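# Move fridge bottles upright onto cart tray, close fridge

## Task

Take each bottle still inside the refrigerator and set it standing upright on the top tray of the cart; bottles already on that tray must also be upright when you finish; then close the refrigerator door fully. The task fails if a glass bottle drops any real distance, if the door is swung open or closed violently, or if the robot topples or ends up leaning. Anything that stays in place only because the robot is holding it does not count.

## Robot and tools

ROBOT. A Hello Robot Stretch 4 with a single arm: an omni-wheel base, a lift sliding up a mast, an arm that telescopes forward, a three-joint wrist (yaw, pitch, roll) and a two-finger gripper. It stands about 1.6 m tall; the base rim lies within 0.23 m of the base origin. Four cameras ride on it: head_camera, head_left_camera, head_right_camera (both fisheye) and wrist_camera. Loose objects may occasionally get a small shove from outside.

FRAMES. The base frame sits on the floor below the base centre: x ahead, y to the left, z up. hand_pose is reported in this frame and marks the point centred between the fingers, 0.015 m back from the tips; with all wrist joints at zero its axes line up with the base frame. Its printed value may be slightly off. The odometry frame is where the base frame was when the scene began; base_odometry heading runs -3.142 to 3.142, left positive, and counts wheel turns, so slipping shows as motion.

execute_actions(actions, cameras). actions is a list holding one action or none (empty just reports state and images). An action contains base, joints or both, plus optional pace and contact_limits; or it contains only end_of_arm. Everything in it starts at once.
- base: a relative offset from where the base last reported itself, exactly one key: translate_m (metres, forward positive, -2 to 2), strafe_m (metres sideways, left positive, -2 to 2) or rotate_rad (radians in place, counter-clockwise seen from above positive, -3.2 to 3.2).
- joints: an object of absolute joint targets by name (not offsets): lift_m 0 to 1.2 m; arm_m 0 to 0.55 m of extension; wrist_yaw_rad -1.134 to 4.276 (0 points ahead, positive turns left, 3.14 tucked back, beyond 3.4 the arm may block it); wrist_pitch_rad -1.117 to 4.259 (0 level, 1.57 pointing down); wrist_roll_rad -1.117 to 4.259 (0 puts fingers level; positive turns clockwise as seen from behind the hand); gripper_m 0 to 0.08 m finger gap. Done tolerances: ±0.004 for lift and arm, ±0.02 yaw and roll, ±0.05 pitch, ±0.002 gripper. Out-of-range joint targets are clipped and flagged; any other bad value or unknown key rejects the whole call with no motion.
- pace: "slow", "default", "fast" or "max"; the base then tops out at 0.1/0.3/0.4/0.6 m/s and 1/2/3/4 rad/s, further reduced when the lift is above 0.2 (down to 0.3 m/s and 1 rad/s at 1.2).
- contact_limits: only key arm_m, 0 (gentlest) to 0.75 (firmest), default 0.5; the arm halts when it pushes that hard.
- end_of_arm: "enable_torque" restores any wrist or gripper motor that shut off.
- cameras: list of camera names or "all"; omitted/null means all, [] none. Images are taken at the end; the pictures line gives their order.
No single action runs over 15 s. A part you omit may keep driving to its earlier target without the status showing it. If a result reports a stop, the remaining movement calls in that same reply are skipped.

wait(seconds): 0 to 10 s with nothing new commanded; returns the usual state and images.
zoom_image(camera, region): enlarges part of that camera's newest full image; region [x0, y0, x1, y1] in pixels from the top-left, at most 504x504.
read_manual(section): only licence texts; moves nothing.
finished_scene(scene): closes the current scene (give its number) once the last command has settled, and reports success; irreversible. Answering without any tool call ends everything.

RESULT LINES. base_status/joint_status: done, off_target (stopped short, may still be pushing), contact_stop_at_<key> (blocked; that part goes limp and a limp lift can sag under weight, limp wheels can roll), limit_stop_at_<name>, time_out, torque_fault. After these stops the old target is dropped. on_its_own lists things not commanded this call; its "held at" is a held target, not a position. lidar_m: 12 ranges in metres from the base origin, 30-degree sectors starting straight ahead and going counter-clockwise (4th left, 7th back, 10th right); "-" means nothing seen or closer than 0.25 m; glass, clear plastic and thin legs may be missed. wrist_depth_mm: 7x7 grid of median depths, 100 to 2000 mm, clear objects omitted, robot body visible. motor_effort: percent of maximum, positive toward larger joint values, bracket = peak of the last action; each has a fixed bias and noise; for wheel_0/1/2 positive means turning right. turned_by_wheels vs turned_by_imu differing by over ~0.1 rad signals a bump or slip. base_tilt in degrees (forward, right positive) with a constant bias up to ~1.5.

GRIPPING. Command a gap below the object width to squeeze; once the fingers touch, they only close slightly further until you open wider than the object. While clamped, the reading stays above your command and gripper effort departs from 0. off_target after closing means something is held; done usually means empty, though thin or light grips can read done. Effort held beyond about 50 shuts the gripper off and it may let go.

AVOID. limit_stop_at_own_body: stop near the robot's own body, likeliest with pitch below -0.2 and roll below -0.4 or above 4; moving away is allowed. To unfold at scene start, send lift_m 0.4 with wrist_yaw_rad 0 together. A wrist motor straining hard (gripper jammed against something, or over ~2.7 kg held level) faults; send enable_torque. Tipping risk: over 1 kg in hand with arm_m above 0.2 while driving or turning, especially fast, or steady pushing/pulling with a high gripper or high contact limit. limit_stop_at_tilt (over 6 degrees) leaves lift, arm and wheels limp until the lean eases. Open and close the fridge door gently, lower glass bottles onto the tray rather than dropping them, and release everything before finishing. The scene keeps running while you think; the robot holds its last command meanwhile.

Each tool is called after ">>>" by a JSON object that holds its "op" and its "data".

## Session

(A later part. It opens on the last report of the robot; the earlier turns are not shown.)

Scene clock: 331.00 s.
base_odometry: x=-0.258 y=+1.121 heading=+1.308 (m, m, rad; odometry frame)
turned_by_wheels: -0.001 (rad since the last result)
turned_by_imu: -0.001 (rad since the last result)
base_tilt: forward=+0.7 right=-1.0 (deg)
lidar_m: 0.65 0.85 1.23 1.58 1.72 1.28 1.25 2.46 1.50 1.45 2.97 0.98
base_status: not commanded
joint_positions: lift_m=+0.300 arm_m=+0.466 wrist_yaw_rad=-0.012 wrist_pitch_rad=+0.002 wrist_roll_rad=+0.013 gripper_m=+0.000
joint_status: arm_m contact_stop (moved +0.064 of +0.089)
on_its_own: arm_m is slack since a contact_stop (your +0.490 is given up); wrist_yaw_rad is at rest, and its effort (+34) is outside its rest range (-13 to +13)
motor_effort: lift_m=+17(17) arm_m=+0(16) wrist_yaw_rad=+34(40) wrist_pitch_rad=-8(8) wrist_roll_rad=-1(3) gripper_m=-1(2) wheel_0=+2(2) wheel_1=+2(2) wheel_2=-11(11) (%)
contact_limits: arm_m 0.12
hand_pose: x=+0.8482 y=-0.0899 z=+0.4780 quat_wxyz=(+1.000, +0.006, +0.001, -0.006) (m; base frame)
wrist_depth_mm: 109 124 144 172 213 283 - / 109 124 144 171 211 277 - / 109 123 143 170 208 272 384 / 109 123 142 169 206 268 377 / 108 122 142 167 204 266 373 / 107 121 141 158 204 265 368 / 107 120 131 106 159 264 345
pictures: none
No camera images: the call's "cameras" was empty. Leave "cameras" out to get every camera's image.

>>> {"op": "execute_actions", "data": {"actions": [{"joints":{"arm_m":0.38}}], "cameras": ["head_right_camera"]}}

>>> {"op": "zoom_image", "data": {"camera": "head_right_camera", "region": [300, 330, 420, 520]}}

Scene clock: 336.43 s.
base_odometry: x=-0.258 y=+1.121 heading=+1.309 (m, m, rad; odometry frame)
turned_by_wheels: +0.001 (rad since the last result)
turned_by_imu: +0.001 (rad since the last result)
base_tilt: forward=+0.8 right=-0.9 (deg)
lidar_m: 0.68 0.86 1.26 1.60 1.72 1.28 1.25 2.45 1.46 1.47 2.97 1.00
base_status: not commanded
joint_positions: lift_m=+0.300 arm_m=+0.381 wrist_yaw_rad=+0.000 wrist_pitch_rad=+0.003 wrist_roll_rad=+0.013 gripper_m=+0.000
joint_status: all done
motor_effort: lift_m=+17(17) arm_m=-7(8) wrist_yaw_rad=+0(33) wrist_pitch_rad=-8(9) wrist_roll_rad=-1(0) gripper_m=-2(0) wheel_0=+1(2) wheel_1=+1(2) wheel_2=+0(11) (%)
hand_pose: x=+0.7648 y=-0.0874 z=+0.4780 quat_wxyz=(+1.000, +0.006, +0.001, +0.000) (m; base frame)
wrist_depth_mm: 162 183 213 251 310 407 - / 162 183 213 252 306 402 - / 162 183 210 249 303 394 - / 162 181 210 247 298 387 - / 160 180 209 246 297 382 - / 158 179 206 232 296 382 1756 / 158 177 193 106 207 379 1160
pictures: head_right_camera
Images, in order (width x height): head_right_camera 420x672.

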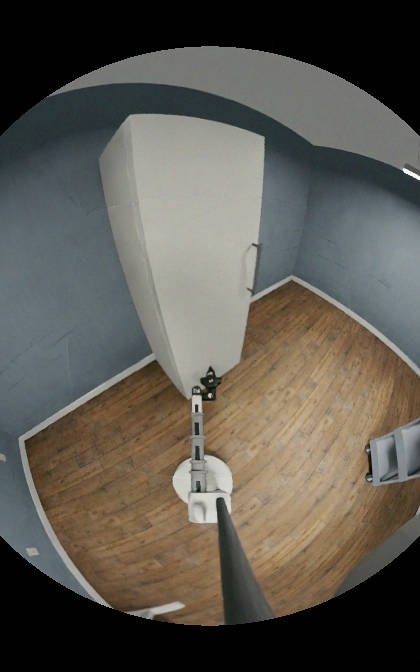

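Region (300, 330, 420, 520) of head_right_camera's 420x672 image, scaled by 2.653, with more detail than that image has; it fills the left 318 columns of this view, and the rest is white.

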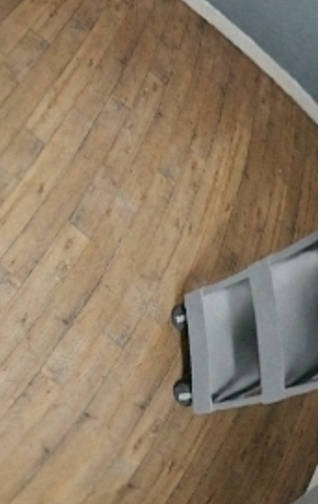

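The door held firm under the push. One short turn will confirm that the bottles are still upright.

>>> {"op": "execute_actions", "data": {"actions": [{"base":{"rotate_rad":-0.7},"joints":{"arm_m":0.0},"pace":"fast"}], "cameras": ["head_right_camera"]}}

>>> {"op": "zoom_image", "data": {"camera": "head_right_camera", "region": [260, 220, 420, 420]}}

Scene clock: 343.03 s.
base_odometry: x=-0.258 y=+1.121 heading=+0.609 (m, m, rad; odometry frame)
turned_by_wheels: -0.700 (rad since the last result)
turned_by_imu: -0.692 (rad since the last result)
base_tilt: forward=+0.7 right=-0.8 (deg)
lidar_m: 2.63 0.71 0.68 1.21 1.42 1.74 1.72 1.23 1.88 2.45 1.47 2.98
base_status: done
joint_positions: lift_m=+0.300 arm_m=+0.001 wrist_yaw_rad=+0.000 wrist_pitch_rad=+0.003 wrist_roll_rad=+0.013 gripper_m=+0.000
joint_status: all done
motor_effort: lift_m=+18(17) arm_m=-7(8) wrist_yaw_rad=+1(3) wrist_pitch_rad=-8(8) wrist_roll_rad=+0(0) gripper_m=-2(2) wheel_0=+0(7) wheel_1=-1(10) wheel_2=+0(8) (%)
hand_pose: x=+0.3848 y=-0.0875 z=+0.4779 quat_wxyz=(+1.000, +0.006, +0.001, +0.000) (m; base frame)
wrist_depth_mm: 723 1808 - - - - - / 723 1863 - - - - - / 715 1863 - - - - - / 715 1921 - - - - - / 732 1863 - - - - - / 707 1756 1983 1863 1863 1808 1661 / 707 1229 1336 106 647 1205 1160
pictures: head_right_camera
Images, in order (width x height): head_right_camera 420x672.

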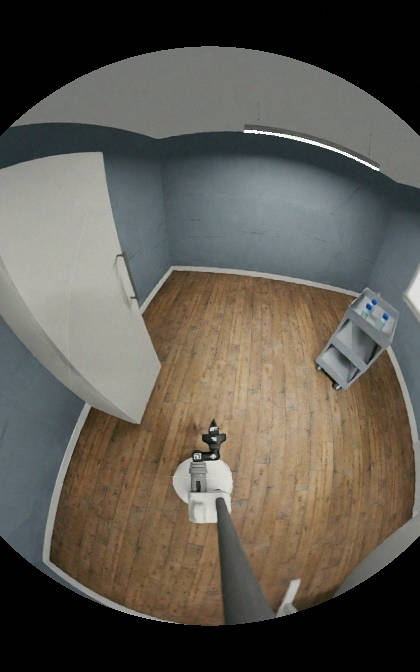

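Region (260, 220, 420, 420) of head_right_camera's 420x672 image, scaled by 2.520, with more detail than that image has; it fills the left 403 columns of this view, and the rest is white.

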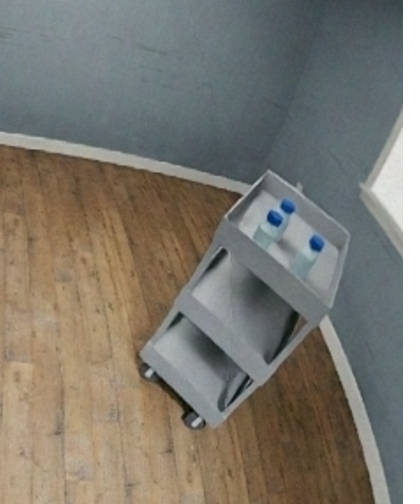

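>>> {"op": "finished_scene", "data": {"scene": 2}}

The scene is finished: the task was done.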